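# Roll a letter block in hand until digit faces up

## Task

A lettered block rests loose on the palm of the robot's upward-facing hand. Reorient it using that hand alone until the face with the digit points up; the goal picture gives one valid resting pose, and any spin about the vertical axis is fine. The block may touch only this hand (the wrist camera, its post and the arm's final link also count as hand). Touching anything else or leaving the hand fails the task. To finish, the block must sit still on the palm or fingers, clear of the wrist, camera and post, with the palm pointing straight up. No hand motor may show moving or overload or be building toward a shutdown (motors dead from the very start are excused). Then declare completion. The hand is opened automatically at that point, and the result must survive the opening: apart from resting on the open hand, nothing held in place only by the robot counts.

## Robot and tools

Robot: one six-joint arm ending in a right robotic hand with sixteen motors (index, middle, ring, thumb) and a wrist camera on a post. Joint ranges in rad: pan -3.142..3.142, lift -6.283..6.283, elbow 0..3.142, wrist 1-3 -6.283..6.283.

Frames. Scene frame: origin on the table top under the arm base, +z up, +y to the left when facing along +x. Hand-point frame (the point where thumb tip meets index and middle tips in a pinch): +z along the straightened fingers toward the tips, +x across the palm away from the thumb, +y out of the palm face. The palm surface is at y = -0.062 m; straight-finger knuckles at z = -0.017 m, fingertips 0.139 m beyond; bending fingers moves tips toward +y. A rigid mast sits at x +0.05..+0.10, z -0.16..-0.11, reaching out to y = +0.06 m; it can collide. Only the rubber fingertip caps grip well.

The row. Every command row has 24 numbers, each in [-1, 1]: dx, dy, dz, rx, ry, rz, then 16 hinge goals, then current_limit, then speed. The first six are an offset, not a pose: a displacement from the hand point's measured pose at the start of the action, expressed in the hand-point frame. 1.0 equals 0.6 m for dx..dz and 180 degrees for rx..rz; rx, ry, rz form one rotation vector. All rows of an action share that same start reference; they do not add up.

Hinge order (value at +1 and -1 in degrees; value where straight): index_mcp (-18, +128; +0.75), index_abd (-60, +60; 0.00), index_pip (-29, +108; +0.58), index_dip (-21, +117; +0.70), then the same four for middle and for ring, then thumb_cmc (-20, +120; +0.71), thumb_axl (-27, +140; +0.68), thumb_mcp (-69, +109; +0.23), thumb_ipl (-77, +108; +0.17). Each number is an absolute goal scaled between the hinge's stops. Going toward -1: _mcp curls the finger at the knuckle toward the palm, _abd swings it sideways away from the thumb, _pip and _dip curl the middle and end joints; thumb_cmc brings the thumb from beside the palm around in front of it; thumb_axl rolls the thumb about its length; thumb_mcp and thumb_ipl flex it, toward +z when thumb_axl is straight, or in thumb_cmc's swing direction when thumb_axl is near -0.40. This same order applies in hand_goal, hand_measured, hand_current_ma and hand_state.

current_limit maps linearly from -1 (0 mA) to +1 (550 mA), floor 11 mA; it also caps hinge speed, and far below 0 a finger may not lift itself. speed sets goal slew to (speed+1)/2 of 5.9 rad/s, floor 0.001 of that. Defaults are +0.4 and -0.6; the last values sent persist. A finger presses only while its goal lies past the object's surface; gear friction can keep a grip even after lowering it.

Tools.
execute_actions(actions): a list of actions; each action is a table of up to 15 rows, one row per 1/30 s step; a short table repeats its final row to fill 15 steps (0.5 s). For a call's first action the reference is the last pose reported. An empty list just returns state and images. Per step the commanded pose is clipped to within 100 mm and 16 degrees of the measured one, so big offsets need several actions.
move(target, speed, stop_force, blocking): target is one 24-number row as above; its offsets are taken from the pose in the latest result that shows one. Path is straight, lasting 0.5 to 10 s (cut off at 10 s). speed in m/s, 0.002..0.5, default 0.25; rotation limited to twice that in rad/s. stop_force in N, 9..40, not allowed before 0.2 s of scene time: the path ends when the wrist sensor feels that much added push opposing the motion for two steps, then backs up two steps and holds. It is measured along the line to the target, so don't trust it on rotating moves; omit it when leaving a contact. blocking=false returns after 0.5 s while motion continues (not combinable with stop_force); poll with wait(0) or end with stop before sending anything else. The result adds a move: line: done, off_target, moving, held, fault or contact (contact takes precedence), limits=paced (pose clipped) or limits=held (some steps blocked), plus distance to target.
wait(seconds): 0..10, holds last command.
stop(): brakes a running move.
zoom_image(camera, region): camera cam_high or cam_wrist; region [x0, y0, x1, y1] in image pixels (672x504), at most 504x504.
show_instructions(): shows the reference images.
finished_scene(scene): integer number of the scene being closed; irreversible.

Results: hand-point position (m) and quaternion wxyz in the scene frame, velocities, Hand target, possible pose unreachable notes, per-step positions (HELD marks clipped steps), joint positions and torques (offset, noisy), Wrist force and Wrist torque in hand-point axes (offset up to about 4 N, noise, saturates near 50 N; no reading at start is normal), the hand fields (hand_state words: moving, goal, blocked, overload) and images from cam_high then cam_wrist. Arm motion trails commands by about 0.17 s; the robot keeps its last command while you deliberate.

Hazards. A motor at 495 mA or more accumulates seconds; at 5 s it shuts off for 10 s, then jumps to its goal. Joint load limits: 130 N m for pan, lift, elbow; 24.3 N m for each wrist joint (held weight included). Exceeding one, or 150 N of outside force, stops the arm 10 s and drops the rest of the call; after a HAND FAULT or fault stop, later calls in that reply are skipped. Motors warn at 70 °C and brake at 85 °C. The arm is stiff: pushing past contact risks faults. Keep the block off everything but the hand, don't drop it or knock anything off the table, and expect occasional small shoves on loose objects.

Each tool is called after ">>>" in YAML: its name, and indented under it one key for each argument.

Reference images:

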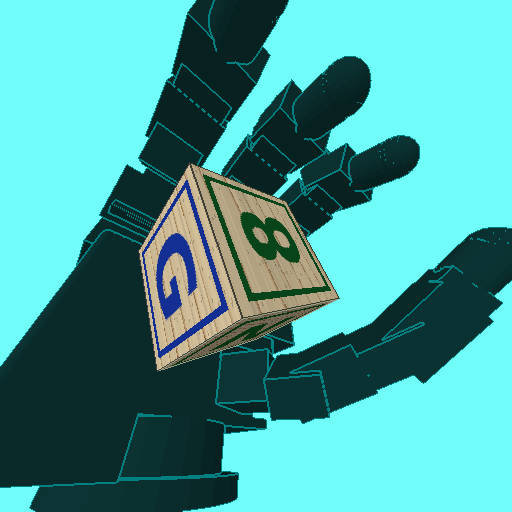

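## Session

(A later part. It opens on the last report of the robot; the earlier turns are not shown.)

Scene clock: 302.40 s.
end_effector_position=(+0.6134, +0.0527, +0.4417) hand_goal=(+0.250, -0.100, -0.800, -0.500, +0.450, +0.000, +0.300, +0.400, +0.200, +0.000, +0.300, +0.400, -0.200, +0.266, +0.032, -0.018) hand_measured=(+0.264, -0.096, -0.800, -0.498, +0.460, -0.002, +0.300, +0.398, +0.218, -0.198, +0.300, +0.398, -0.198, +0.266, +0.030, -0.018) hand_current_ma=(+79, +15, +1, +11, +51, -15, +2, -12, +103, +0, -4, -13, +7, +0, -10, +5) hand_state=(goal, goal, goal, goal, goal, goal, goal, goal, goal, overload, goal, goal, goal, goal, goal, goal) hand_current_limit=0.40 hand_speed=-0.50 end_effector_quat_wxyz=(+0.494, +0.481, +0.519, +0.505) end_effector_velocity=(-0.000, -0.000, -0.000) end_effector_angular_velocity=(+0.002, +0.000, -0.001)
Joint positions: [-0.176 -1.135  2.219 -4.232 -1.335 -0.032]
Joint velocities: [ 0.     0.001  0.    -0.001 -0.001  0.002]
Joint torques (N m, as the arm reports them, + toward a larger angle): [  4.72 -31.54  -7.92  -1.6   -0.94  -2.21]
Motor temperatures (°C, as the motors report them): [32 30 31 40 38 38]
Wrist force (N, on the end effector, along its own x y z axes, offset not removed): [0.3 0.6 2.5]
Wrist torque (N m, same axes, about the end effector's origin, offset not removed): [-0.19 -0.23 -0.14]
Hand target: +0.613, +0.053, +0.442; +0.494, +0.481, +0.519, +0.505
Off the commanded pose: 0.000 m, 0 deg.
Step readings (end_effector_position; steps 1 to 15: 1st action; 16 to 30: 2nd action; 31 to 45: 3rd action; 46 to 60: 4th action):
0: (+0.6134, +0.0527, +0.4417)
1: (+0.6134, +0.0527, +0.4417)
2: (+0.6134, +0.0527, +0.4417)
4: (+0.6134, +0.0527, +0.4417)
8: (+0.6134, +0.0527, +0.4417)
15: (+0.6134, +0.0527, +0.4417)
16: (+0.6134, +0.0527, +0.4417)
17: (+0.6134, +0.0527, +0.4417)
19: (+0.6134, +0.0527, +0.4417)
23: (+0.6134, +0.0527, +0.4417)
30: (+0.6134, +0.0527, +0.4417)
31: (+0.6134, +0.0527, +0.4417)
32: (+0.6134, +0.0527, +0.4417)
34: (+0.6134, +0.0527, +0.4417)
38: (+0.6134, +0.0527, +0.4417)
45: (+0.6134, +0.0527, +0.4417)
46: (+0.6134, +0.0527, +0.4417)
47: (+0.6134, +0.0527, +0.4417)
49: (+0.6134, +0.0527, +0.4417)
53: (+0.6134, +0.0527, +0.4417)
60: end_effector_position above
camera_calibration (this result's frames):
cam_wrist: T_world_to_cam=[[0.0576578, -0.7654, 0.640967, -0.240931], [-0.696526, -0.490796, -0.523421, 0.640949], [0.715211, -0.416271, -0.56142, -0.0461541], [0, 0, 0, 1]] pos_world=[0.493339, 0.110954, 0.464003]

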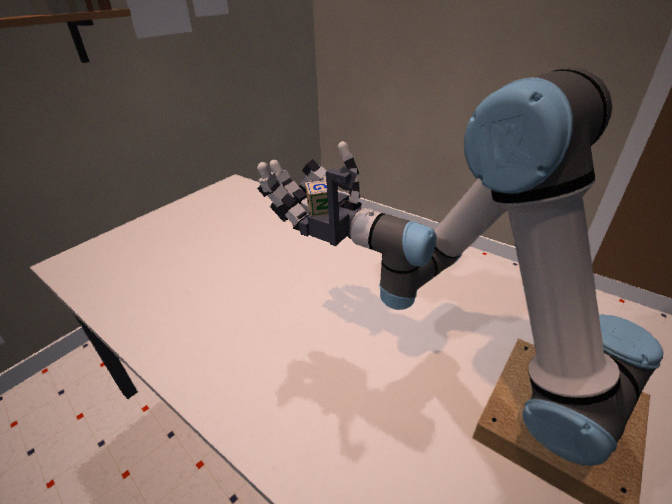

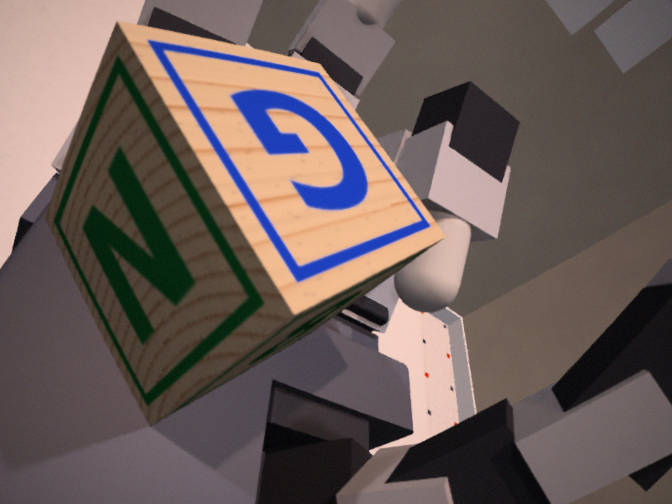

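>>> execute_actions:
  actions:
    - [[0,0,0,0,0,0,0.55,-0.1,-0.8,-0.5,0.6,-0.2,0.3,0.4,0.2,0,0.3,0.4,-0.2,0.266,0.032,-0.018,0.4,0]]
    - [[0,0,0,0,0,0,0.55,0.8,-0.8,-0.5,0.6,-0.2,0.3,0.4,0.2,0,0.3,0.4,-0.2,0.266,0.032,-0.018,0.4,0]]
    - [[0,0,0,0,0,0,0.2,0.8,-0.8,-0.5,0.6,-0.2,0.3,0.4,0.2,0,0.3,0.4,-0.2,0.266,0.032,-0.018,0.4,-0.5]]
    - [[0,0,0,0,0,0,0.2,0.8,-0.8,-0.5,0.6,-0.2,0.3,0.4,0.2,0,0.3,0.4,-0.2,0.266,0.032,-0.018,0.4,-0.5]]

Scene clock: 311.90 s.
end_effector_position=(+0.6134, +0.0527, +0.4417) hand_goal=(+0.200, +0.800, -0.800, -0.500, +0.600, -0.200, +0.300, +0.400, +0.200, +0.000, +0.300, +0.400, -0.200, +0.266, +0.032, -0.018) hand_measured=(+0.212, +0.798, -0.800, -0.498, +0.610, -0.198, +0.300, +0.398, +0.218, -0.198, +0.300, +0.398, -0.198, +0.266, +0.030, -0.018) hand_current_ma=(+72, -12, +1, +11, +54, +12, +4, -11, +103, +0, -4, -13, +7, +0, -10, +5) hand_state=(goal, goal, goal, goal, goal, goal, goal, goal, goal, overload, goal, goal, goal, goal, goal, goal) hand_current_limit=0.40 hand_speed=-0.50 end_effector_quat_wxyz=(+0.494, +0.481, +0.519, +0.505) end_effector_velocity=(+0.000, +0.001, -0.000) end_effector_angular_velocity=(+0.000, +0.001, +0.003)
Joint positions: [-0.176 -1.135  2.219 -4.232 -1.335 -0.032]
Joint velocities: [ 0.001  0.    -0.     0.001  0.002 -0.   ]
Joint torques (N m, as the arm reports them, + toward a larger angle): [  4.62 -31.77  -7.87  -1.39  -0.77  -2.24]
Motor temperatures (°C, as the motors report them): [32 30 31 40 38 38]
Wrist force (N, on the end effector, along its own x y z axes, offset not removed): [1.3 0.3 2.2]
Wrist torque (N m, same axes, about the end effector's origin, offset not removed): [-0.28 -0.22 -0.07]
Hand target: +0.613, +0.053, +0.442; +0.494, +0.481, +0.519, +0.505
Off the commanded pose: 0.000 m, 0 deg.
Step readings (end_effector_position; steps 1 to 15: 1st action; 16 to 30: 2nd action; 31 to 45: 3rd action; 46 to 60: 4th action):
0: (+0.6134, +0.0527, +0.4417)
1: (+0.6134, +0.0527, +0.4417)
2: (+0.6134, +0.0527, +0.4417)
4: (+0.6134, +0.0527, +0.4417)
8: (+0.6134, +0.0527, +0.4417)
15: (+0.6134, +0.0527, +0.4417)
16: (+0.6134, +0.0527, +0.4417)
17: (+0.6134, +0.0527, +0.4417)
19: (+0.6134, +0.0527, +0.4417)
23: (+0.6134, +0.0527, +0.4417)
30: (+0.6134, +0.0527, +0.4417)
31: (+0.6134, +0.0527, +0.4417)
32: (+0.6134, +0.0527, +0.4417)
34: (+0.6134, +0.0527, +0.4417)
38: (+0.6134, +0.0527, +0.4417)
45: (+0.6134, +0.0527, +0.4417)
46: (+0.6134, +0.0527, +0.4417)
47: (+0.6134, +0.0527, +0.4417)
49: (+0.6134, +0.0527, +0.4417)
53: (+0.6134, +0.0527, +0.4417)
60: end_effector_position above
camera_calibration (this result's frames):
cam_wrist: T_world_to_cam=[[0.057658, -0.7654, 0.640967, -0.240932], [-0.696527, -0.490796, -0.523421, 0.640949], [0.715211, -0.416271, -0.56142, -0.0461539], [0, 0, 0, 1]] pos_world=[0.493339, 0.110954, 0.464003]

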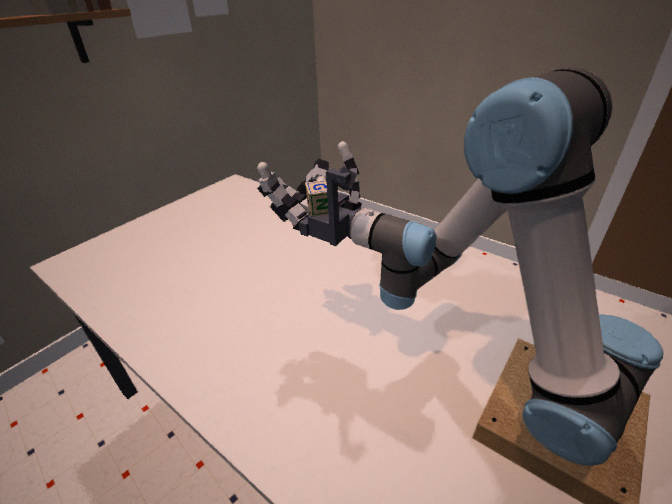

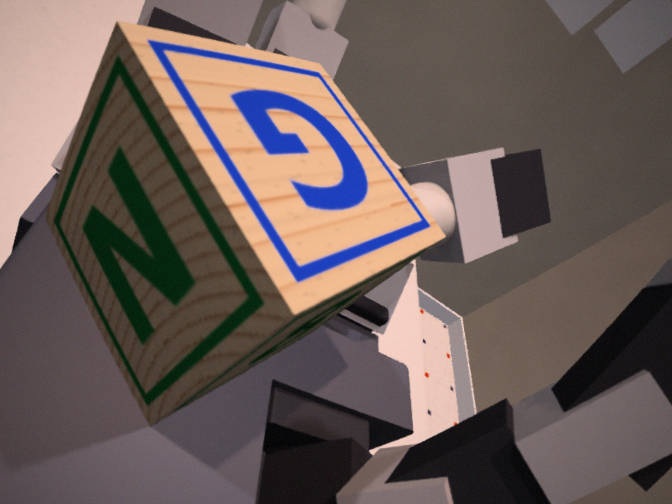

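Tip is on the right-hand face near the corner. Push.

>>> execute_actions:
  actions:
    - [[0,0,0,0,0,0,0.05,0.8,-0.8,-0.5,0.6,-0.2,0.3,0.4,0.2,0,0.3,0.4,-0.2,0.266,0.032,-0.018,0.4,-0.7]]
    - [[0,0,0,0,0,0,-0.1,0.8,-0.8,-0.5,0.6,-0.2,0.3,0.4,0.2,0,0.3,0.4,-0.2,0.266,0.032,-0.018,0.4,-0.7]]
    - [[0,0,0,0,0,0,-0.1,0.8,-0.8,-0.5,0.6,-0.2,0.3,0.4,0.2,0,0.3,0.4,-0.2,0.266,0.032,-0.018,0.4,-0.7]]

Scene clock: 319.93 s.
end_effector_position=(+0.6134, +0.0527, +0.4417) hand_goal=(-0.100, +0.800, -0.800, -0.500, +0.600, -0.200, +0.300, +0.400, +0.200, +0.000, +0.300, +0.400, -0.200, +0.266, +0.032, -0.018) hand_measured=(-0.094, +0.798, -0.800, -0.498, +0.610, -0.198, +0.300, +0.398, +0.218, -0.198, +0.300, +0.398, -0.198, +0.266, +0.030, -0.018) hand_current_ma=(+41, -11, +1, +11, +54, +12, +4, -11, +103, +0, -4, -13, +7, +0, -10, +5) hand_state=(goal, goal, goal, goal, goal, goal, goal, goal, goal, overload, goal, goal, goal, goal, goal, goal) hand_current_limit=0.40 hand_speed=-0.70 end_effector_quat_wxyz=(+0.494, +0.481, +0.519, +0.505) end_effector_velocity=(+0.000, -0.001, -0.001) end_effector_angular_velocity=(+0.001, +0.002, -0.003)
Joint positions: [-0.176 -1.135  2.219 -4.232 -1.335 -0.032]
Joint velocities: [-0.001  0.002  0.     0.    -0.001  0.001]
Joint torques (N m, as the arm reports them, + toward a larger angle): [  4.08 -31.85  -7.85  -1.51  -0.86  -2.45]
Motor temperatures (°C, as the motors report them): [32 30 31 40 38 38]
Wrist force (N, on the end effector, along its own x y z axes, offset not removed): [0.0 1.9 0.6]
Wrist torque (N m, same axes, about the end effector's origin, offset not removed): [0.04 -0.09 -0.04]
Hand target: +0.613, +0.053, +0.442; +0.494, +0.481, +0.519, +0.505
Off the commanded pose: 0.000 m, 0 deg.
Step readings (end_effector_position; steps 1 to 15: 1st action; 16 to 30: 2nd action; 31 to 45: 3rd action):
0: (+0.6134, +0.0527, +0.4417)
1: (+0.6134, +0.0527, +0.4417)
2: (+0.6134, +0.0527, +0.4417)
4: (+0.6134, +0.0527, +0.4417)
8: (+0.6134, +0.0527, +0.4417)
15: (+0.6134, +0.0527, +0.4417)
16: (+0.6134, +0.0527, +0.4417)
17: (+0.6134, +0.0527, +0.4417)
19: (+0.6134, +0.0527, +0.4417)
23: (+0.6134, +0.0527, +0.4417)
30: (+0.6134, +0.0527, +0.4417)
31: (+0.6134, +0.0527, +0.4417)
32: (+0.6134, +0.0527, +0.4417)
34: (+0.6134, +0.0527, +0.4417)
38: (+0.6134, +0.0527, +0.4417)
45: end_effector_position above
camera_calibration (this result's frames):
cam_wrist: T_world_to_cam=[[0.0576579, -0.7654, 0.640967, -0.240931], [-0.696527, -0.490796, -0.523421, 0.640949], [0.715211, -0.416271, -0.56142, -0.0461541], [0, 0, 0, 1]] pos_world=[0.493339, 0.110954, 0.464003]

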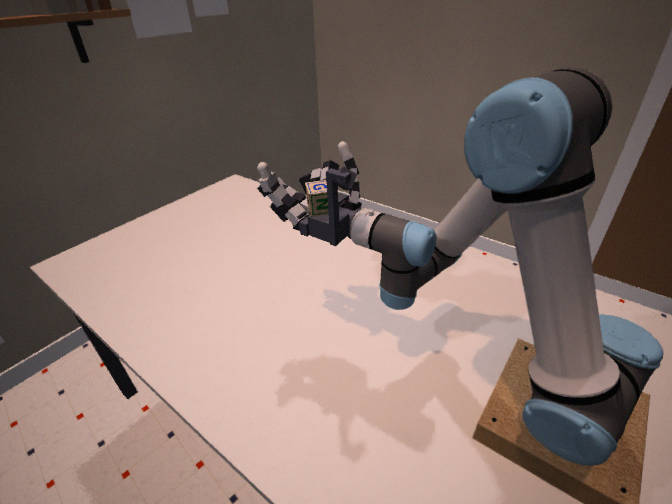

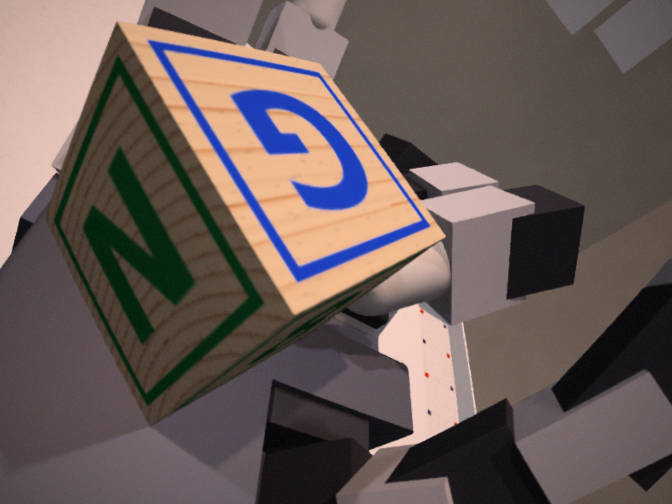

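>>> execute_actions:
  actions:
    - [[0,0,0,0,0,0,-0.3,0.8,-0.7,-0.3,0.6,-0.2,0.3,0.4,0.2,0,0.3,0.4,-0.2,0.266,0.032,-0.018,0.4,-0.7]]
    - [[0,0,0,0,0,0,-0.4,0.8,-0.6,-0.1,0.6,-0.2,0.3,0.4,0.2,0,0.3,0.4,-0.2,0.266,0.032,-0.018,0.4,-0.7]]
    - [[0,0,0,0,0,0,-0.4,0.8,-0.6,-0.1,0.6,-0.2,0.3,0.4,0.2,0,0.3,0.4,-0.2,0.266,0.032,-0.018,0.4,-0.7]]

Scene clock: 330.50 s.
end_effector_position=(+0.6134, +0.0527, +0.4417) hand_goal=(-0.400, +0.800, -0.600, -0.100, +0.600, -0.200, +0.300, +0.400, +0.200, +0.000, +0.300, +0.400, -0.200, +0.266, +0.032, -0.018) hand_measured=(-0.398, +0.798, -0.612, -0.126, +0.610, -0.198, +0.300, +0.398, +0.218, -0.198, +0.300, +0.398, -0.198, +0.266, +0.032, -0.018) hand_current_ma=(+8, -6, -61, -128, +54, +12, +4, -11, +103, +0, -4, -13, +11, +0, -6, +5) hand_state=(goal, goal, goal, blocked, goal, goal, goal, goal, goal, overload, goal, goal, goal, goal, goal, goal) hand_current_limit=0.40 hand_speed=-0.70 end_effector_quat_wxyz=(+0.494, +0.481, +0.519, +0.505) end_effector_velocity=(+0.000, +0.000, -0.000) end_effector_angular_velocity=(-0.001, +0.000, +0.001)
Joint positions: [-0.176 -1.135  2.219 -4.232 -1.335 -0.032]
Joint velocities: [ 0.     0.001 -0.    -0.     0.    -0.001]
Joint torques (N m, as the arm reports them, + toward a larger angle): [  4.39 -31.92  -7.63  -1.35  -0.81  -2.31]
Motor temperatures (°C, as the motors report them): [32 30 31 40 38 38]
Wrist force (N, on the end effector, along its own x y z axes, offset not removed): [0.6 2.8 0.1]
Wrist torque (N m, same axes, about the end effector's origin, offset not removed): [0.31 -0.23 -0.07]
Hand target: +0.613, +0.053, +0.442; +0.494, +0.481, +0.519, +0.505
Off the commanded pose: 0.000 m, 0 deg.
Step readings (end_effector_position; steps 1 to 15: 1st action; 16 to 30: 2nd action; 31 to 45: 3rd action):
0: (+0.6134, +0.0527, +0.4417)
1: (+0.6134, +0.0527, +0.4417)
2: (+0.6134, +0.0527, +0.4417)
4: (+0.6134, +0.0527, +0.4417)
8: (+0.6134, +0.0527, +0.4417)
15: (+0.6134, +0.0527, +0.4417)
16: (+0.6134, +0.0527, +0.4417)
17: (+0.6134, +0.0527, +0.4417)
19: (+0.6134, +0.0527, +0.4417)
23: (+0.6134, +0.0527, +0.4417)
30: (+0.6134, +0.0527, +0.4417)
31: (+0.6134, +0.0527, +0.4417)
32: (+0.6134, +0.0527, +0.4417)
34: (+0.6134, +0.0527, +0.4417)
38: (+0.6134, +0.0527, +0.4417)
45: end_effector_position above
camera_calibration (this result's frames):
cam_wrist: T_world_to_cam=[[0.0576578, -0.7654, 0.640967, -0.240932], [-0.696527, -0.490796, -0.523421, 0.640949], [0.715211, -0.416271, -0.56142, -0.046154], [0, 0, 0, 1]] pos_world=[0.493339, 0.110954, 0.464003]

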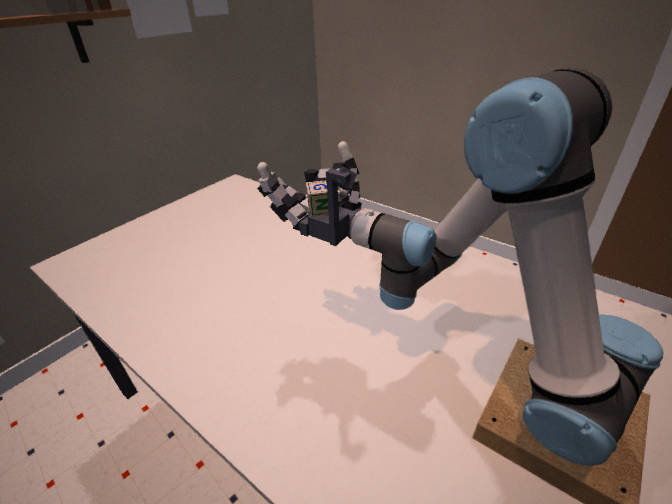

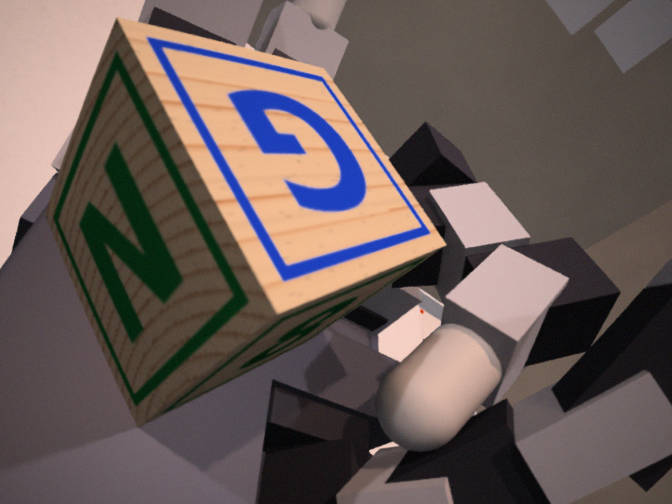

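>>> execute_actions:
  actions:
    - [[0,0,0,0,0,0,-0.35,0.6,-0.6,-0.15,0.6,-0.2,0.3,0.4,0.2,0,0.3,0.4,-0.2,0.266,0.032,-0.018,0.4,-0.7]]
    - [[0,0,0,0,0,0,-0.35,0.35,-0.6,-0.15,0.6,-0.2,0.3,0.4,0.2,0,0.3,0.4,-0.2,0.266,0.032,-0.018,0.4,-0.7]]
    - [[0,0,0,0,0,0,-0.35,0.35,-0.6,-0.15,0.6,-0.2,0.3,0.4,0.2,0,0.3,0.4,-0.2,0.266,0.032,-0.018,0.4,-0.7]]

Scene clock: 339.43 s.
end_effector_position=(+0.6134, +0.0527, +0.4417) hand_goal=(-0.350, +0.350, -0.600, -0.150, +0.600, -0.200, +0.300, +0.400, +0.200, +0.000, +0.300, +0.400, -0.200, +0.266, +0.032, -0.018) hand_measured=(-0.352, +0.360, -0.608, -0.152, +0.610, -0.198, +0.300, +0.398, +0.218, -0.198, +0.300, +0.398, -0.194, +0.266, +0.032, -0.018) hand_current_ma=(-13, +42, -39, -9, +54, +12, +4, -11, +103, +0, -4, -13, +33, +0, -6, +5) hand_state=(goal, goal, goal, goal, goal, goal, goal, goal, goal, overload, goal, goal, goal, goal, goal, goal) hand_current_limit=0.40 hand_speed=-0.70 end_effector_quat_wxyz=(+0.494, +0.481, +0.519, +0.505) end_effector_velocity=(+0.000, -0.001, +0.000) end_effector_angular_velocity=(+0.003, -0.000, -0.002)
Joint positions: [-0.176 -1.135  2.219 -4.232 -1.335 -0.032]
Joint velocities: [-0.001 -0.    -0.     0.    -0.001  0.003]
Joint torques (N m, as the arm reports them, + toward a larger angle): [  4.25 -32.04  -7.79  -1.16  -0.57  -2.31]
Motor temperatures (°C, as the motors report them): [32 30 31 40 38 38]
Wrist force (N, on the end effector, along its own x y z axes, offset not removed): [-1.0 1.3 1.1]
Wrist torque (N m, same axes, about the end effector's origin, offset not removed): [0.04 0.07 -0.21]
Hand target: +0.613, +0.053, +0.442; +0.494, +0.481, +0.519, +0.505
Off the commanded pose: 0.000 m, 0 deg.
Step readings (end_effector_position; steps 1 to 15: 1st action; 16 to 30: 2nd action; 31 to 45: 3rd action):
0: (+0.6134, +0.0527, +0.4417)
1: (+0.6134, +0.0527, +0.4417)
2: (+0.6134, +0.0527, +0.4417)
4: (+0.6134, +0.0527, +0.4417)
8: (+0.6134, +0.0527, +0.4417)
15: (+0.6134, +0.0527, +0.4417)
16: (+0.6134, +0.0527, +0.4417)
17: (+0.6134, +0.0527, +0.4417)
19: (+0.6134, +0.0527, +0.4417)
23: (+0.6134, +0.0527, +0.4417)
30: (+0.6134, +0.0527, +0.4417)
31: (+0.6134, +0.0527, +0.4417)
32: (+0.6134, +0.0527, +0.4417)
34: (+0.6134, +0.0527, +0.4417)
38: (+0.6134, +0.0527, +0.4417)
45: end_effector_position above
camera_calibration (this result's frames):
cam_wrist: T_world_to_cam=[[0.057658, -0.7654, 0.640967, -0.240932], [-0.696526, -0.490797, -0.523421, 0.640949], [0.715211, -0.416271, -0.56142, -0.0461541], [0, 0, 0, 1]] pos_world=[0.493339, 0.110954, 0.464003]

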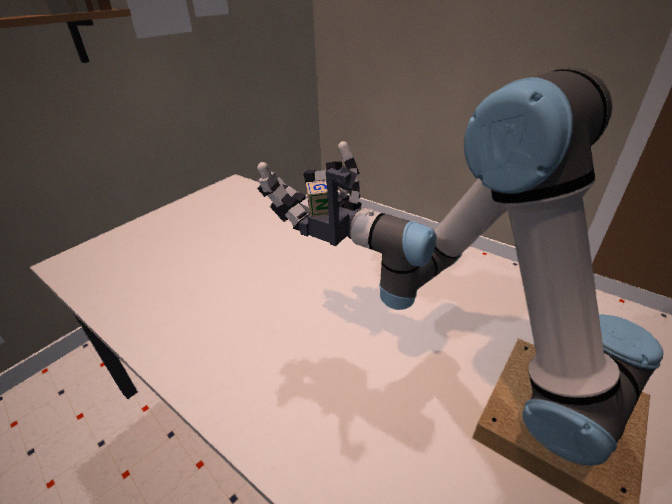

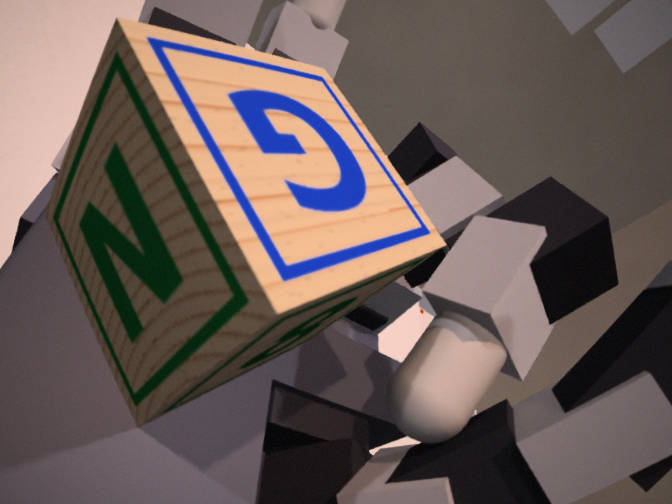

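>>> execute_actions:
  actions:
    - [[0,0,0,0,0,0,-0.2,0.8,-0.3,0.2,0.6,-0.2,0.3,0.4,0.2,0,0.3,0.4,0.1,0.266,0.032,-0.018,0.4,-0.4]]
    - [[0,0,0,0,0,0,-0.45,0.8,-0.1,0.4,0.6,-0.2,0.3,0.4,0.2,0,0.3,0.4,0.1,0.266,0.032,-0.018,0.4,-0.6]]
    - [[0,0,0,0,0,0,-0.65,0.8,-0.1,0.4,0.6,-0.2,0.3,0.4,0.2,0,0.3,0.4,0.1,0.266,0.032,-0.018,0.4,-0.6]]
    - [[0,0,0,0,0,0,-0.65,0.8,-0.1,0.4,0.6,-0.2,0.3,0.4,0.2,0,0.3,0.4,0.1,0.266,0.032,-0.018,0.4,-0.6]]

Scene clock: 352.67 s.
end_effector_position=(+0.6134, +0.0527, +0.4417) hand_goal=(-0.650, +0.800, -0.100, +0.400, +0.600, -0.200, +0.300, +0.400, +0.200, +0.000, +0.300, +0.400, +0.100, +0.266, +0.032, -0.018) hand_measured=(-0.340, +0.800, -0.200, +0.338, +0.610, -0.198, +0.300, +0.398, +0.218, -0.198, +0.300, +0.398, +0.136, +0.250, +0.080, -0.002) hand_current_ma=(+385, -3, -385, -315, +54, +12, +4, -11, +103, +0, -4, -13, +187, -100, +353, +107) hand_state=(blocked, goal, blocked, blocked, goal, goal, goal, goal, goal, overload, goal, goal, blocked, goal, blocked, goal) hand_current_limit=0.40 hand_speed=-0.60 end_effector_quat_wxyz=(+0.494, +0.481, +0.519, +0.505) end_effector_velocity=(+0.000, -0.000, -0.000) end_effector_angular_velocity=(+0.001, +0.000, +0.000)
Joint positions: [-0.176 -1.135  2.219 -4.232 -1.335 -0.032]
Joint velocities: [-0.001  0.001  0.    -0.001  0.001  0.001]
Joint torques (N m, as the arm reports them, + toward a larger angle): [  4.37 -31.84  -8.27  -0.98  -0.62  -2.27]
Motor temperatures (°C, as the motors report them): [32 30 31 40 38 38]
Wrist force (N, on the end effector, along its own x y z axes, offset not removed): [-0.6 -0.1 -0.8]
Wrist torque (N m, same axes, about the end effector's origin, offset not removed): [0.05 -0.01 -0.14]
Hand target: +0.613, +0.053, +0.442; +0.494, +0.481, +0.519, +0.505
Off the commanded pose: 0.000 m, 0 deg.
Step readings (end_effector_position; steps 1 to 15: 1st action; 16 to 30: 2nd action; 31 to 45: 3rd action; 46 to 60: 4th action):
0: (+0.6134, +0.0527, +0.4417)
1: (+0.6134, +0.0527, +0.4417)
2: (+0.6134, +0.0527, +0.4417)
4: (+0.6134, +0.0527, +0.4417)
8: (+0.6134, +0.0527, +0.4417)
15: (+0.6134, +0.0527, +0.4417)
16: (+0.6134, +0.0527, +0.4417)
17: (+0.6134, +0.0527, +0.4417)
19: (+0.6134, +0.0527, +0.4417)
23: (+0.6134, +0.0527, +0.4417)
30: (+0.6134, +0.0527, +0.4417)
31: (+0.6134, +0.0527, +0.4417)
32: (+0.6134, +0.0527, +0.4417)
34: (+0.6134, +0.0527, +0.4417)
38: (+0.6134, +0.0527, +0.4417)
45: (+0.6134, +0.0527, +0.4417)
46: (+0.6134, +0.0527, +0.4417)
47: (+0.6134, +0.0527, +0.4417)
49: (+0.6134, +0.0527, +0.4417)
53: (+0.6134, +0.0527, +0.4417)
60: end_effector_position above
camera_calibration (this result's frames):
cam_wrist: T_world_to_cam=[[0.0576591, -0.7654, 0.640966, -0.240932], [-0.696527, -0.490797, -0.52342, 0.640949], [0.71521, -0.416271, -0.561421, -0.0461534], [0, 0, 0, 1]] pos_world=[0.49334, 0.110954, 0.464003]

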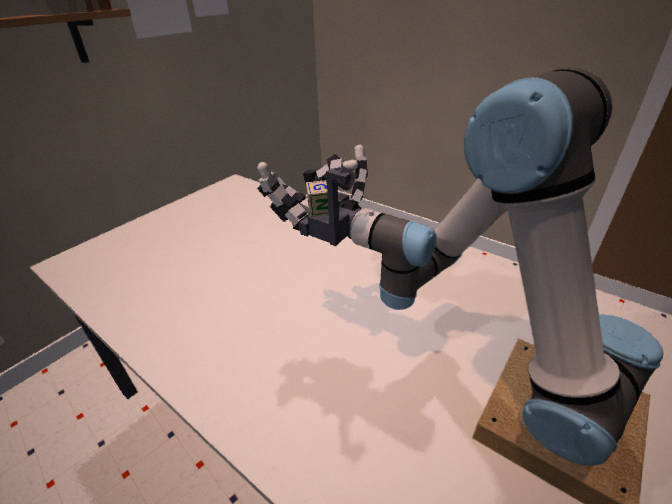

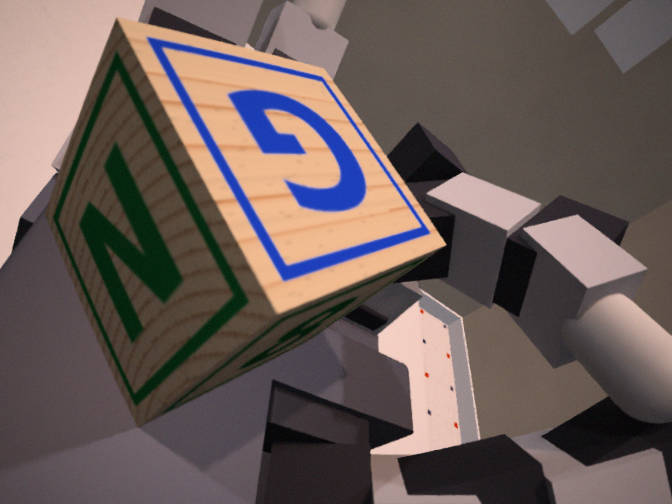

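>>> execute_actions:
  actions:
    - [[0,0,0,0,0,0,0.1,0.5,0.2,0.4,0.6,-0.2,0.3,0.4,0.2,0,0.3,0.4,0.1,0.266,0.032,-0.018,0.4,-0.2]]
    - [[0,0,0,0,0,0,0.2,0,0.2,0.4,0.6,-0.2,0.3,0.4,0.2,0,0.3,0.4,-0.4,0.266,0.032,-0.018,0.4,-0.2]]
    - [[0,0,0,0,0,0,0.2,0,0.2,0.4,0.6,-0.2,0.3,0.4,0.2,0,0.3,0.4,-0.8,0.266,0.032,-0.018,0.4,-0.4]]
    - [[0,0,0,0,0,0,0.2,0,0.2,0.4,0.6,-0.2,0.3,0.4,0.2,0,0.3,0.4,-1,0.266,0.032,-0.018,0.4,-0.6]]
    - [[0,0,0,0,0,0,0.2,0,0.2,0.4,0.6,-0.2,0.3,0.4,0.2,0,0.3,0.4,-1,0.266,0.032,-0.018,0.4,-0.6]]
    - [[0,0,0,0,0,0,0.2,0,0.2,0.4,0.6,-0.2,0.3,0.4,0.2,0,0.3,0.4,-0.4,0.266,0.032,-0.018,0.4,-0.2]]
    - [[0,0,0,0,0,0,0.2,0,0.2,0.4,0.6,-0.2,0.3,0.4,0.2,0,0.3,0.4,-0.4,0.266,0.032,-0.018,0.4,-0.2]]

Scene clock: 372.30 s.
end_effector_position=(+0.6134, +0.0527, +0.4417) hand_goal=(+0.200, +0.000, +0.200, +0.400, +0.600, -0.200, +0.300, +0.400, +0.200, +0.000, +0.300, +0.400, -0.400, +0.266, +0.032, -0.018) hand_measured=(+0.206, +0.004, +0.198, +0.398, +0.610, -0.198, +0.300, +0.398, +0.218, -0.198, +0.300, +0.398, -0.402, +0.266, +0.030, -0.018) hand_current_ma=(+35, +14, -5, -14, +54, +12, +4, -11, +103, +0, -4, -13, -8, -3, -8, +5) hand_state=(goal, goal, goal, goal, goal, goal, goal, goal, goal, overload, goal, goal, goal, goal, goal, goal) hand_current_limit=0.40 hand_speed=-0.20 end_effector_quat_wxyz=(+0.494, +0.481, +0.519, +0.505) end_effector_velocity=(+0.000, +0.000, -0.000) end_effector_angular_velocity=(+0.001, +0.001, +0.001)
Joint positions: [-0.176 -1.135  2.219 -4.232 -1.335 -0.032]
Joint velocities: [0.001 0.    0.    0.001 0.    0.001]
Joint torques (N m, as the arm reports them, + toward a larger angle): [  4.47 -32.93  -7.18  -1.11  -0.38  -2.21]
Motor temperatures (°C, as the motors report them): [32 30 31 40 38 38]
Wrist force (N, on the end effector, along its own x y z axes, offset not removed): [0.3 0.4 -1.0]
Wrist torque (N m, same axes, about the end effector's origin, offset not removed): [0.11 -0.21 -0.18]
Hand target: +0.613, +0.053, +0.442; +0.494, +0.481, +0.519, +0.505
Off the commanded pose: 0.000 m, 0 deg.
Step readings (end_effector_position; steps 1 to 15: 1st action; 16 to 30: 2nd action; 31 to 45: 3rd action; 46 to 60: 4th action; 61 to 75: 5th action; 76 to 90: 6th action; 91 to 105: 7th action):
0: (+0.6134, +0.0527, +0.4417)
1: (+0.6134, +0.0527, +0.4417)
2: (+0.6134, +0.0527, +0.4417)
4: (+0.6134, +0.0527, +0.4417)
8: (+0.6134, +0.0527, +0.4417)
15: (+0.6134, +0.0527, +0.4417)
16: (+0.6134, +0.0527, +0.4417)
17: (+0.6134, +0.0527, +0.4417)
19: (+0.6134, +0.0527, +0.4417)
23: (+0.6134, +0.0527, +0.4417)
30: (+0.6134, +0.0527, +0.4417)
31: (+0.6134, +0.0527, +0.4417)
32: (+0.6134, +0.0527, +0.4417)
34: (+0.6134, +0.0527, +0.4417)
38: (+0.6134, +0.0527, +0.4417)
45: (+0.6134, +0.0527, +0.4417)
46: (+0.6134, +0.0527, +0.4417)
47: (+0.6134, +0.0527, +0.4417)
49: (+0.6134, +0.0527, +0.4417)
53: (+0.6134, +0.0527, +0.4417)
60: (+0.6134, +0.0527, +0.4417)
61: (+0.6134, +0.0527, +0.4417)
62: (+0.6134, +0.0527, +0.4417)
64: (+0.6134, +0.0527, +0.4417)
68: (+0.6134, +0.0527, +0.4417)
75: (+0.6134, +0.0527, +0.4417)
76: (+0.6134, +0.0527, +0.4417)
77: (+0.6134, +0.0527, +0.4417)
79: (+0.6134, +0.0527, +0.4417)
83: (+0.6134, +0.0527, +0.4417)
90: (+0.6134, +0.0527, +0.4417)
91: (+0.6134, +0.0527, +0.4417)
92: (+0.6134, +0.0527, +0.4417)
94: (+0.6134, +0.0527, +0.4417)
98: (+0.6134, +0.0527, +0.4417)
105: end_effector_position above
camera_calibration (this result's frames):
cam_wrist: T_world_to_cam=[[0.0576616, -0.765401, 0.640965, -0.240932], [-0.696529, -0.490796, -0.523418, 0.640949], [0.715208, -0.41627, -0.561424, -0.0461518], [0, 0, 0, 1]] pos_world=[0.49334, 0.110954, 0.464003]

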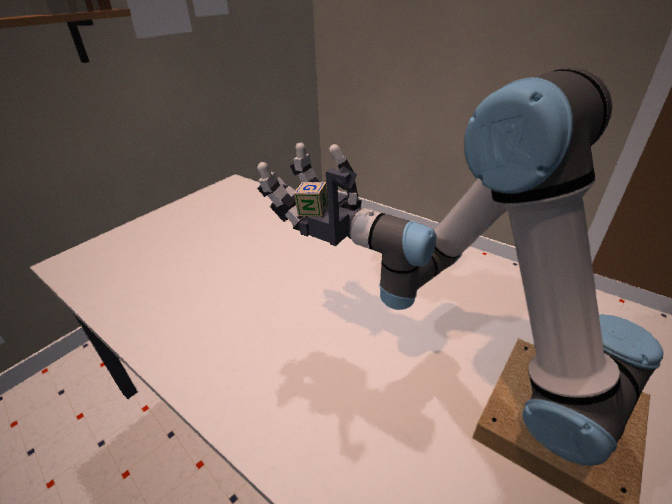

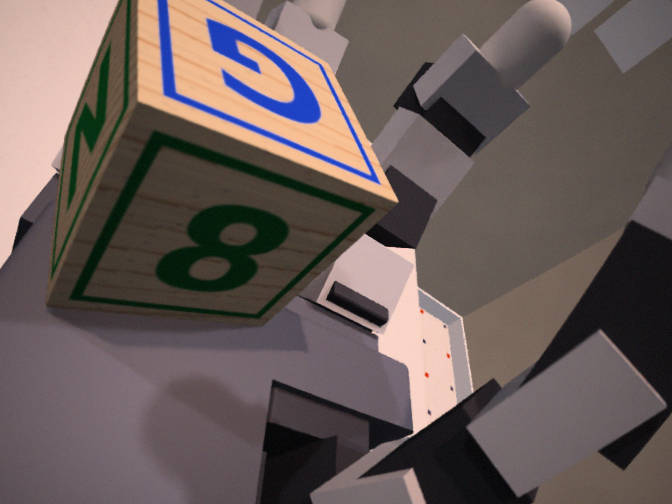

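>>> execute_actions:
  actions:
    - [[0,0,0,0,0,0.03,0.0,0,0.4,0.5,0.2,0,0.4,0.5,0.0,0,0.4,0.5,-0.4,0.266,0.032,-0.018,0.4,-0.4]]
    - [[0,0,0,0,0,0,-0.3,0,0.4,0.5,-0.3,0,0.4,0.5,-0.3,0,0.4,0.5,-0.4,0.266,0.032,-0.018,0.4,-0.6]]
    - [[0,0,0,0,0,0,-0.3,0,0.4,0.5,-0.3,0,0.4,0.5,-0.3,0,0.4,0.5,-0.4,0.266,0.032,-0.018,0.4,-0.6]]
    - [[0,0,0,0,0,0,-0.3,0,0.4,0.5,-0.3,0,0.4,0.5,-0.3,0,0.4,0.5,-0.4,0.266,0.032,-0.018,0.4,-0.6]]

Scene clock: 388.77 s.
end_effector_position=(+0.6134, +0.0528, +0.4417) hand_goal=(-0.300, +0.000, +0.400, +0.500, -0.300, +0.000, +0.400, +0.500, -0.300, +0.000, +0.400, +0.500, -0.400, +0.266, +0.032, -0.018) hand_measured=(-0.292, +0.004, +0.400, +0.498, -0.290, -0.002, +0.400, +0.498, -0.292, -0.198, +0.400, +0.498, -0.400, +0.266, +0.030, -0.018) hand_current_ma=(+48, +13, -5, -13, +55, -12, +1, -12, +48, +0, -4, -13, -3, -3, -8, +5) hand_state=(goal, goal, goal, goal, goal, goal, goal, goal, goal, overload, goal, goal, goal, goal, goal, goal) hand_current_limit=0.40 hand_speed=-0.60 end_effector_quat_wxyz=(+0.470, +0.505, +0.496, +0.528) end_effector_velocity=(+0.000, +0.000, -0.001) end_effector_angular_velocity=(-0.001, +0.002, +0.001)
Joint positions: [-0.154 -1.139  2.215 -4.224 -1.357  0.061]
Joint velocities: [ 0.     0.002  0.     0.     0.    -0.001]
Joint torques (N m, as the arm reports them, + toward a larger angle): [  0.09 -36.64 -19.36  -2.35   1.1   -2.21]
Motor temperatures (°C, as the motors report them): [32 30 31 40 38 38]
Wrist force (N, on the end effector, along its own x y z axes, offset not removed): [-1.0 2.2 0.7]
Wrist torque (N m, same axes, about the end effector's origin, offset not removed): [0.03 0.00 -0.19]
Hand target: +0.613, +0.053, +0.442; +0.470, +0.505, +0.496, +0.528
Off the commanded pose: 0.000 m, 0 deg.
Step readings (end_effector_position; steps 1 to 15: 1st action; 16 to 30: 2nd action; 31 to 45: 3rd action; 46 to 60: 4th action):
0: (+0.6134, +0.0527, +0.4417)
1: (+0.6134, +0.0529, +0.4417)
2: (+0.6133, +0.0534, +0.4418)
4: (+0.6133, +0.0533, +0.4417)
8: (+0.6134, +0.0529, +0.4416)
15: (+0.6134, +0.0528, +0.4417)
16: (+0.6134, +0.0528, +0.4417)
17: (+0.6134, +0.0527, +0.4417)
19: (+0.6134, +0.0527, +0.4417)
23: (+0.6134, +0.0528, +0.4417)
30: (+0.6134, +0.0528, +0.4417)
31: (+0.6134, +0.0528, +0.4417)
32: (+0.6134, +0.0528, +0.4417)
34: (+0.6134, +0.0528, +0.4417)
38: (+0.6134, +0.0528, +0.4417)
45: (+0.6134, +0.0528, +0.4417)
46: (+0.6134, +0.0528, +0.4417)
47: (+0.6134, +0.0528, +0.4417)
49: (+0.6134, +0.0528, +0.4417)
53: (+0.6134, +0.0528, +0.4417)
60: end_effector_position above
camera_calibration (this result's frames):
cam_wrist: T_world_to_cam=[[0.0603923, -0.821764, 0.566618, -0.206764], [-0.699032, -0.440032, -0.563672, 0.657599], [0.712536, -0.362043, -0.601014, -0.0298689], [0, 0, 0, 1]] pos_world=[0.493452, 0.108639, 0.469875]

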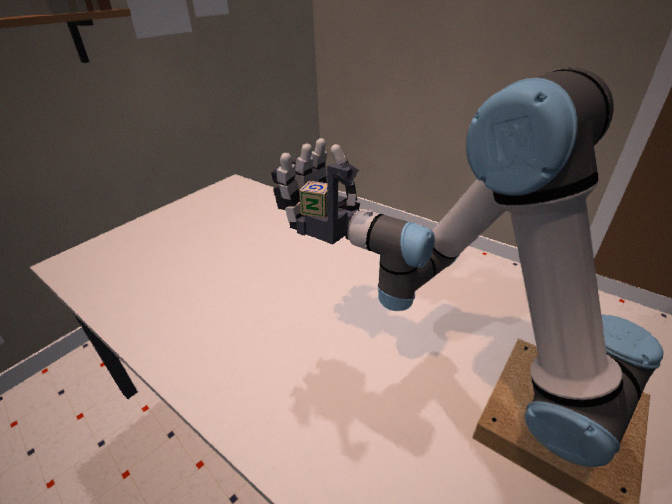

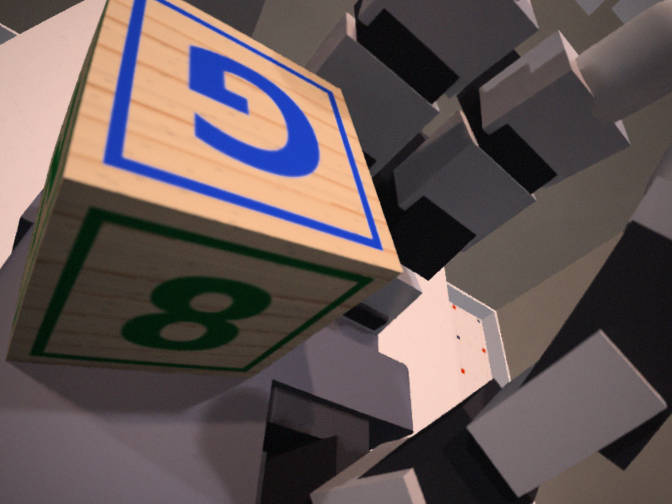

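>>> move:
  target: [0,0,0,0.2,0,0,-0.4,0,0.4,0.5,-0.4,0,0.4,0.5,-0.4,0,0.4,0.5,-0.4,0.266,0.032,-0.018,0.4,-0.8]
  speed: 0.15

>>> move:
  target: [0,0,0,0.12,0,0,-0.4,0,0.4,0.5,-0.4,0,0.4,0.5,-0.4,0,0.4,0.5,-0.4,0.266,0.032,-0.018,0.4,-0.8]
  speed: 0.15

Scene clock: 396.17 s.
end_effector_position=(+0.6134, +0.0528, +0.4420) hand_goal=(-0.400, +0.000, +0.400, +0.500, -0.400, +0.000, +0.400, +0.500, -0.400, +0.000, +0.400, +0.500, -0.400, +0.266, +0.032, -0.018) hand_measured=(-0.394, +0.004, +0.400, +0.498, -0.392, -0.002, +0.400, +0.498, -0.394, -0.198, +0.400, +0.498, -0.400, +0.266, +0.030, -0.018) hand_current_ma=(+38, +13, -5, -13, +45, -12, +1, -12, +39, +0, -4, -13, -3, -3, -10, +5) hand_state=(goal, goal, goal, goal, goal, goal, goal, goal, goal, overload, goal, goal, goal, goal, goal, goal) hand_current_limit=0.40 hand_speed=-0.80 end_effector_quat_wxyz=(+0.292, +0.625, +0.635, +0.349) end_effector_velocity=(-0.000, +0.001, +0.002) end_effector_angular_velocity=(-0.001, +0.008, +0.002)
Joint positions: [-0.183 -1.653  2.224 -3.074 -1.339 -0.097]
Joint velocities: [ 0.002 -0.008 -0.006  0.022 -0.001 -0.002]
Joint torques (N m, as the arm reports them, + toward a larger angle): [ -7.54 -24.68 -34.02  -2.05  -1.11  -2.07]
Motor temperatures (°C, as the motors report them): [32 30 31 40 38 38]
Wrist force (N, on the end effector, along its own x y z axes, offset not removed): [-0.2 1.3 0.4]
Wrist torque (N m, same axes, about the end effector's origin, offset not removed): [0.23 -0.20 -0.08]
Hand target: +0.613, +0.053, +0.442; +0.292, +0.625, +0.635, +0.348
Off the commanded pose: 0.000 m, 0 deg.
move: done
camera_calibration (this result's frames):
cam_wrist: T_world_to_cam=[[0.419688, -0.795298, 0.437451, -0.371613], [-0.874414, -0.483518, -0.0401405, 0.536219], [0.243439, -0.365666, -0.898346, 0.389623], [0, 0, 0, 1]] pos_world=[0.529989, 0.1062, 0.534103]

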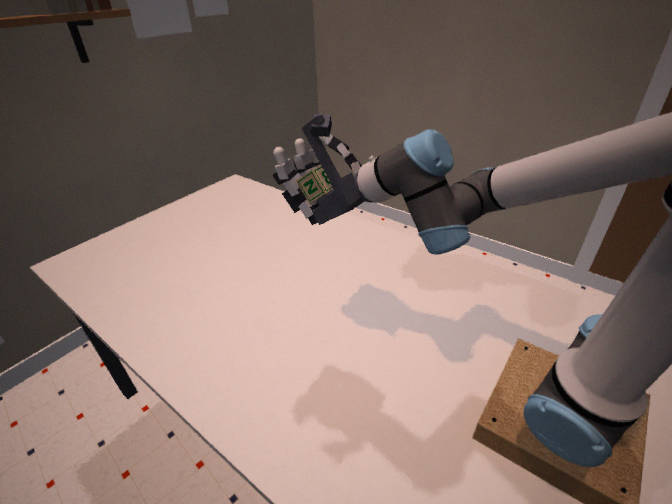

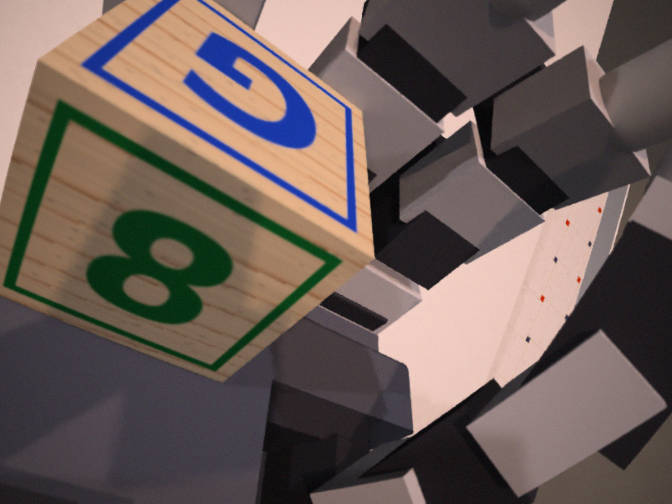

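Scene clock: 397.83 s.
end_effector_position=(+0.6133, +0.0528, +0.4421) hand_goal=(-0.400, +0.000, +0.400, +0.500, -0.400, +0.000, +0.400, +0.500, -0.400, +0.000, +0.400, +0.500, -0.400, +0.266, +0.032, -0.018) hand_measured=(-0.392, +0.004, +0.400, +0.498, -0.390, -0.002, +0.400, +0.498, -0.390, -0.198, +0.400, +0.498, -0.400, +0.266, +0.030, -0.018) hand_current_ma=(+46, +13, -1, -12, +51, -12, +1, -12, +53, +0, +1, -12, -3, -3, -14, +5) hand_state=(goal, goal, goal, goal, goal, goal, goal, goal, goal, overload, goal, goal, goal, goal, goal, goal) hand_current_limit=0.40 hand_speed=-0.80 end_effector_quat_wxyz=(+0.170, +0.668, +0.689, +0.224) end_effector_velocity=(+0.000, +0.001, +0.000) end_effector_angular_velocity=(+0.001, +0.010, +0.003)
Joint positions: [-0.171 -1.732  1.985 -2.377 -1.397 -0.165]
Joint velocities: [ 0.001  0.001 -0.009  0.019  0.    -0.002]
Joint torques (N m, as the arm reports them, + toward a larger angle): [  9.09  -7.79 -33.71  -2.55  -1.43  -2.35]
Motor temperatures (°C, as the motors report them): [32 30 31 40 38 38]
Wrist force (N, on the end effector, along its own x y z axes, offset not removed): [0.2 0.7 0.1]
Wrist torque (N m, same axes, about the end effector's origin, offset not removed): [0.35 -0.23 -0.06]
Hand target: +0.613, +0.053, +0.442; +0.170, +0.668, +0.689, +0.224
Off the commanded pose: 0.000 m, 0 deg.
move: done
camera_calibration (this result's frames):
cam_wrist: T_world_to_cam=[[0.572497, -0.776178, 0.264187, -0.389742], [-0.814738, -0.502424, 0.289434, 0.354881], [-0.0919184, -0.380943, -0.920018, 0.605781], [0, 0, 0, 1]] pos_world=[0.567943, 0.10656, 0.55758]

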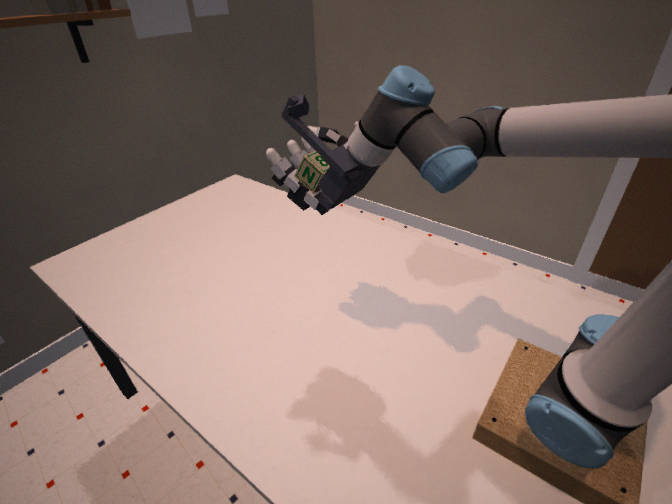

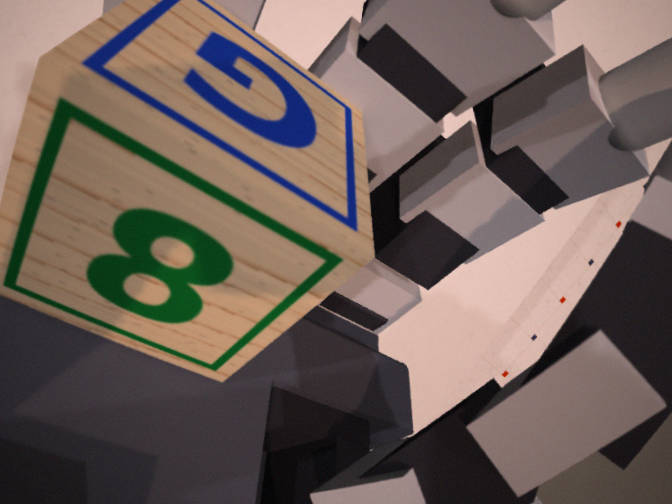

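>>> zoom_image:
  camera: "cam_high"
  region: [240, 90, 400, 230]

Region (240, 90, 400, 230) of cam_high's 672x504 image, scaled by 3.150, with more detail than that image has; it fills the top 441 rows of this view, and the rest is white.

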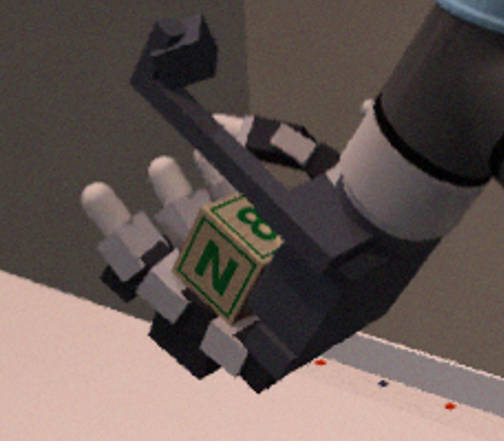

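>>> execute_actions:
  actions:
    - [[0,0,0,0,0,0,-0.27,0,0.4,0.5,-0.27,0,0.4,0.5,-0.27,0,0.4,0.5,-0.4,0.266,0.032,-0.018,0.4,-0.7]]
    - [[0,0,0,0,0,0,-0.14,0,0.4,0.5,-0.14,0,0.4,0.5,-0.14,0,0.4,0.5,-0.4,0.266,0.032,-0.018,0.4,-0.7]]
    - [[0,0,0,0,0,0,-0.14,0,0.4,0.5,-0.14,0,0.4,0.5,-0.14,0,0.4,0.5,-0.4,0.266,0.032,-0.018,0.4,-0.7]]

>>> zoom_image:
  camera: "cam_high"
  region: [240, 90, 400, 230]

Scene clock: 409.73 s.
end_effector_position=(+0.6133, +0.0528, +0.4420) hand_goal=(-0.140, +0.000, +0.400, +0.500, -0.140, +0.000, +0.400, +0.500, -0.140, +0.000, +0.400, +0.500, -0.400, +0.266, +0.032, -0.018) hand_measured=(-0.132, +0.004, +0.400, +0.498, -0.130, -0.002, +0.400, +0.498, -0.130, -0.198, +0.400, +0.498, -0.400, +0.266, +0.030, -0.018) hand_current_ma=(+52, +13, +4, -11, +57, -12, +3, -11, +61, +0, +4, -11, -3, -3, -15, +5) hand_state=(goal, goal, goal, goal, goal, goal, goal, goal, goal, overload, goal, goal, goal, goal, goal, goal) hand_current_limit=0.40 hand_speed=-0.70 end_effector_quat_wxyz=(+0.170, +0.668, +0.689, +0.224) end_effector_velocity=(-0.000, +0.000, -0.000) end_effector_angular_velocity=(+0.001, +0.001, -0.001)
Joint positions: [-0.171 -1.732  1.985 -2.377 -1.397 -0.165]
Joint velocities: [ 0.    -0.001  0.     0.001 -0.     0.002]
Joint torques (N m, as the arm reports them, + toward a larger angle): [  1.38 -22.6  -18.75  -4.24   1.16   1.79]
Motor temperatures (°C, as the motors report them): [32 30 31 40 38 38]
Wrist force (N, on the end effector, along its own x y z axes, offset not removed): [0.3 2.6 0.7]
Wrist torque (N m, same axes, about the end effector's origin, offset not removed): [0.42 -0.19 -0.03]
Hand target: +0.613, +0.053, +0.442; +0.170, +0.668, +0.689, +0.224
Off the commanded pose: 0.000 m, 0 deg.
Step readings (end_effector_position; steps 1 to 15: 1st action; 16 to 30: 2nd action; 31 to 45: 3rd action):
0: (+0.6134, +0.0528, +0.4420)
1: (+0.6134, +0.0528, +0.4420)
2: (+0.6134, +0.0528, +0.4421)
4: (+0.6134, +0.0528, +0.4421)
8: (+0.6134, +0.0528, +0.4420)
15: (+0.6133, +0.0528, +0.4420)
16: (+0.6133, +0.0528, +0.4420)
17: (+0.6133, +0.0528, +0.4420)
19: (+0.6133, +0.0528, +0.4420)
23: (+0.6133, +0.0528, +0.4420)
30: (+0.6133, +0.0528, +0.4420)
31: (+0.6133, +0.0528, +0.4420)
32: (+0.6133, +0.0528, +0.4420)
34: (+0.6133, +0.0528, +0.4420)
38: (+0.6133, +0.0528, +0.4420)
45: end_effector_position above
camera_calibration (this result's frames):
cam_wrist: T_world_to_cam=[[0.572546, -0.776152, 0.264156, -0.38974], [-0.814701, -0.502464, 0.289471, 0.354874], [-0.0919443, -0.380944, -0.920015, 0.60578], [0, 0, 0, 1]] pos_world=[0.567959, 0.106581, 0.557553]

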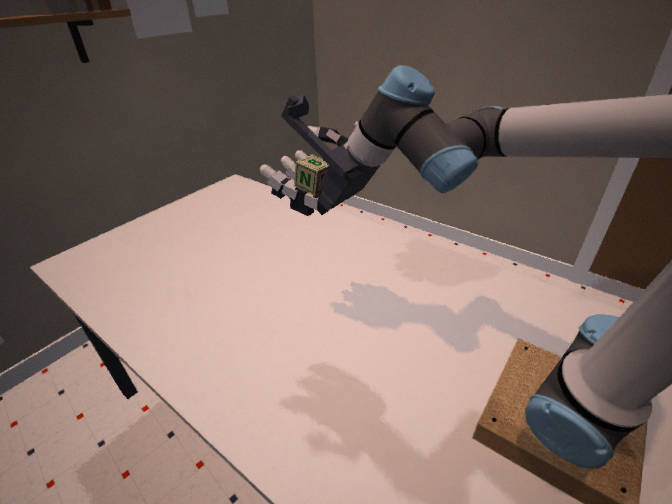

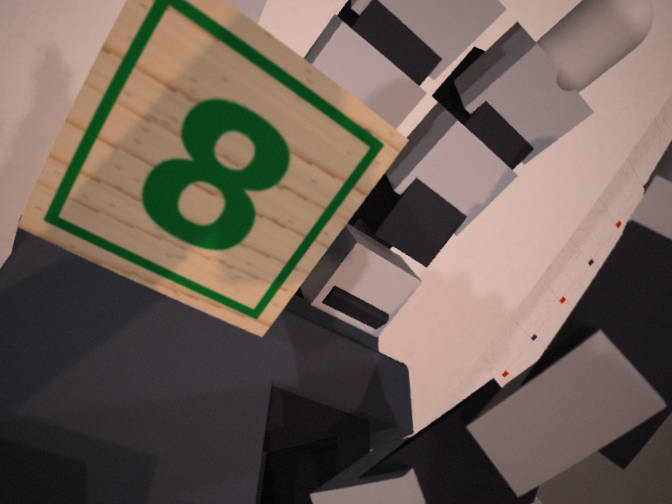

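Region (240, 90, 400, 230) of cam_high's 672x504 image, scaled by 3.150, with more detail than that image has; it fills the top 441 rows of this view, and the rest is white.

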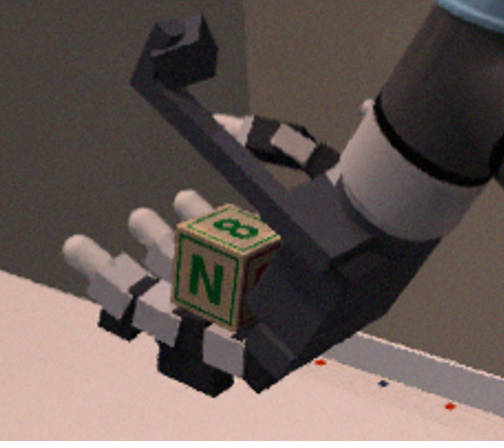

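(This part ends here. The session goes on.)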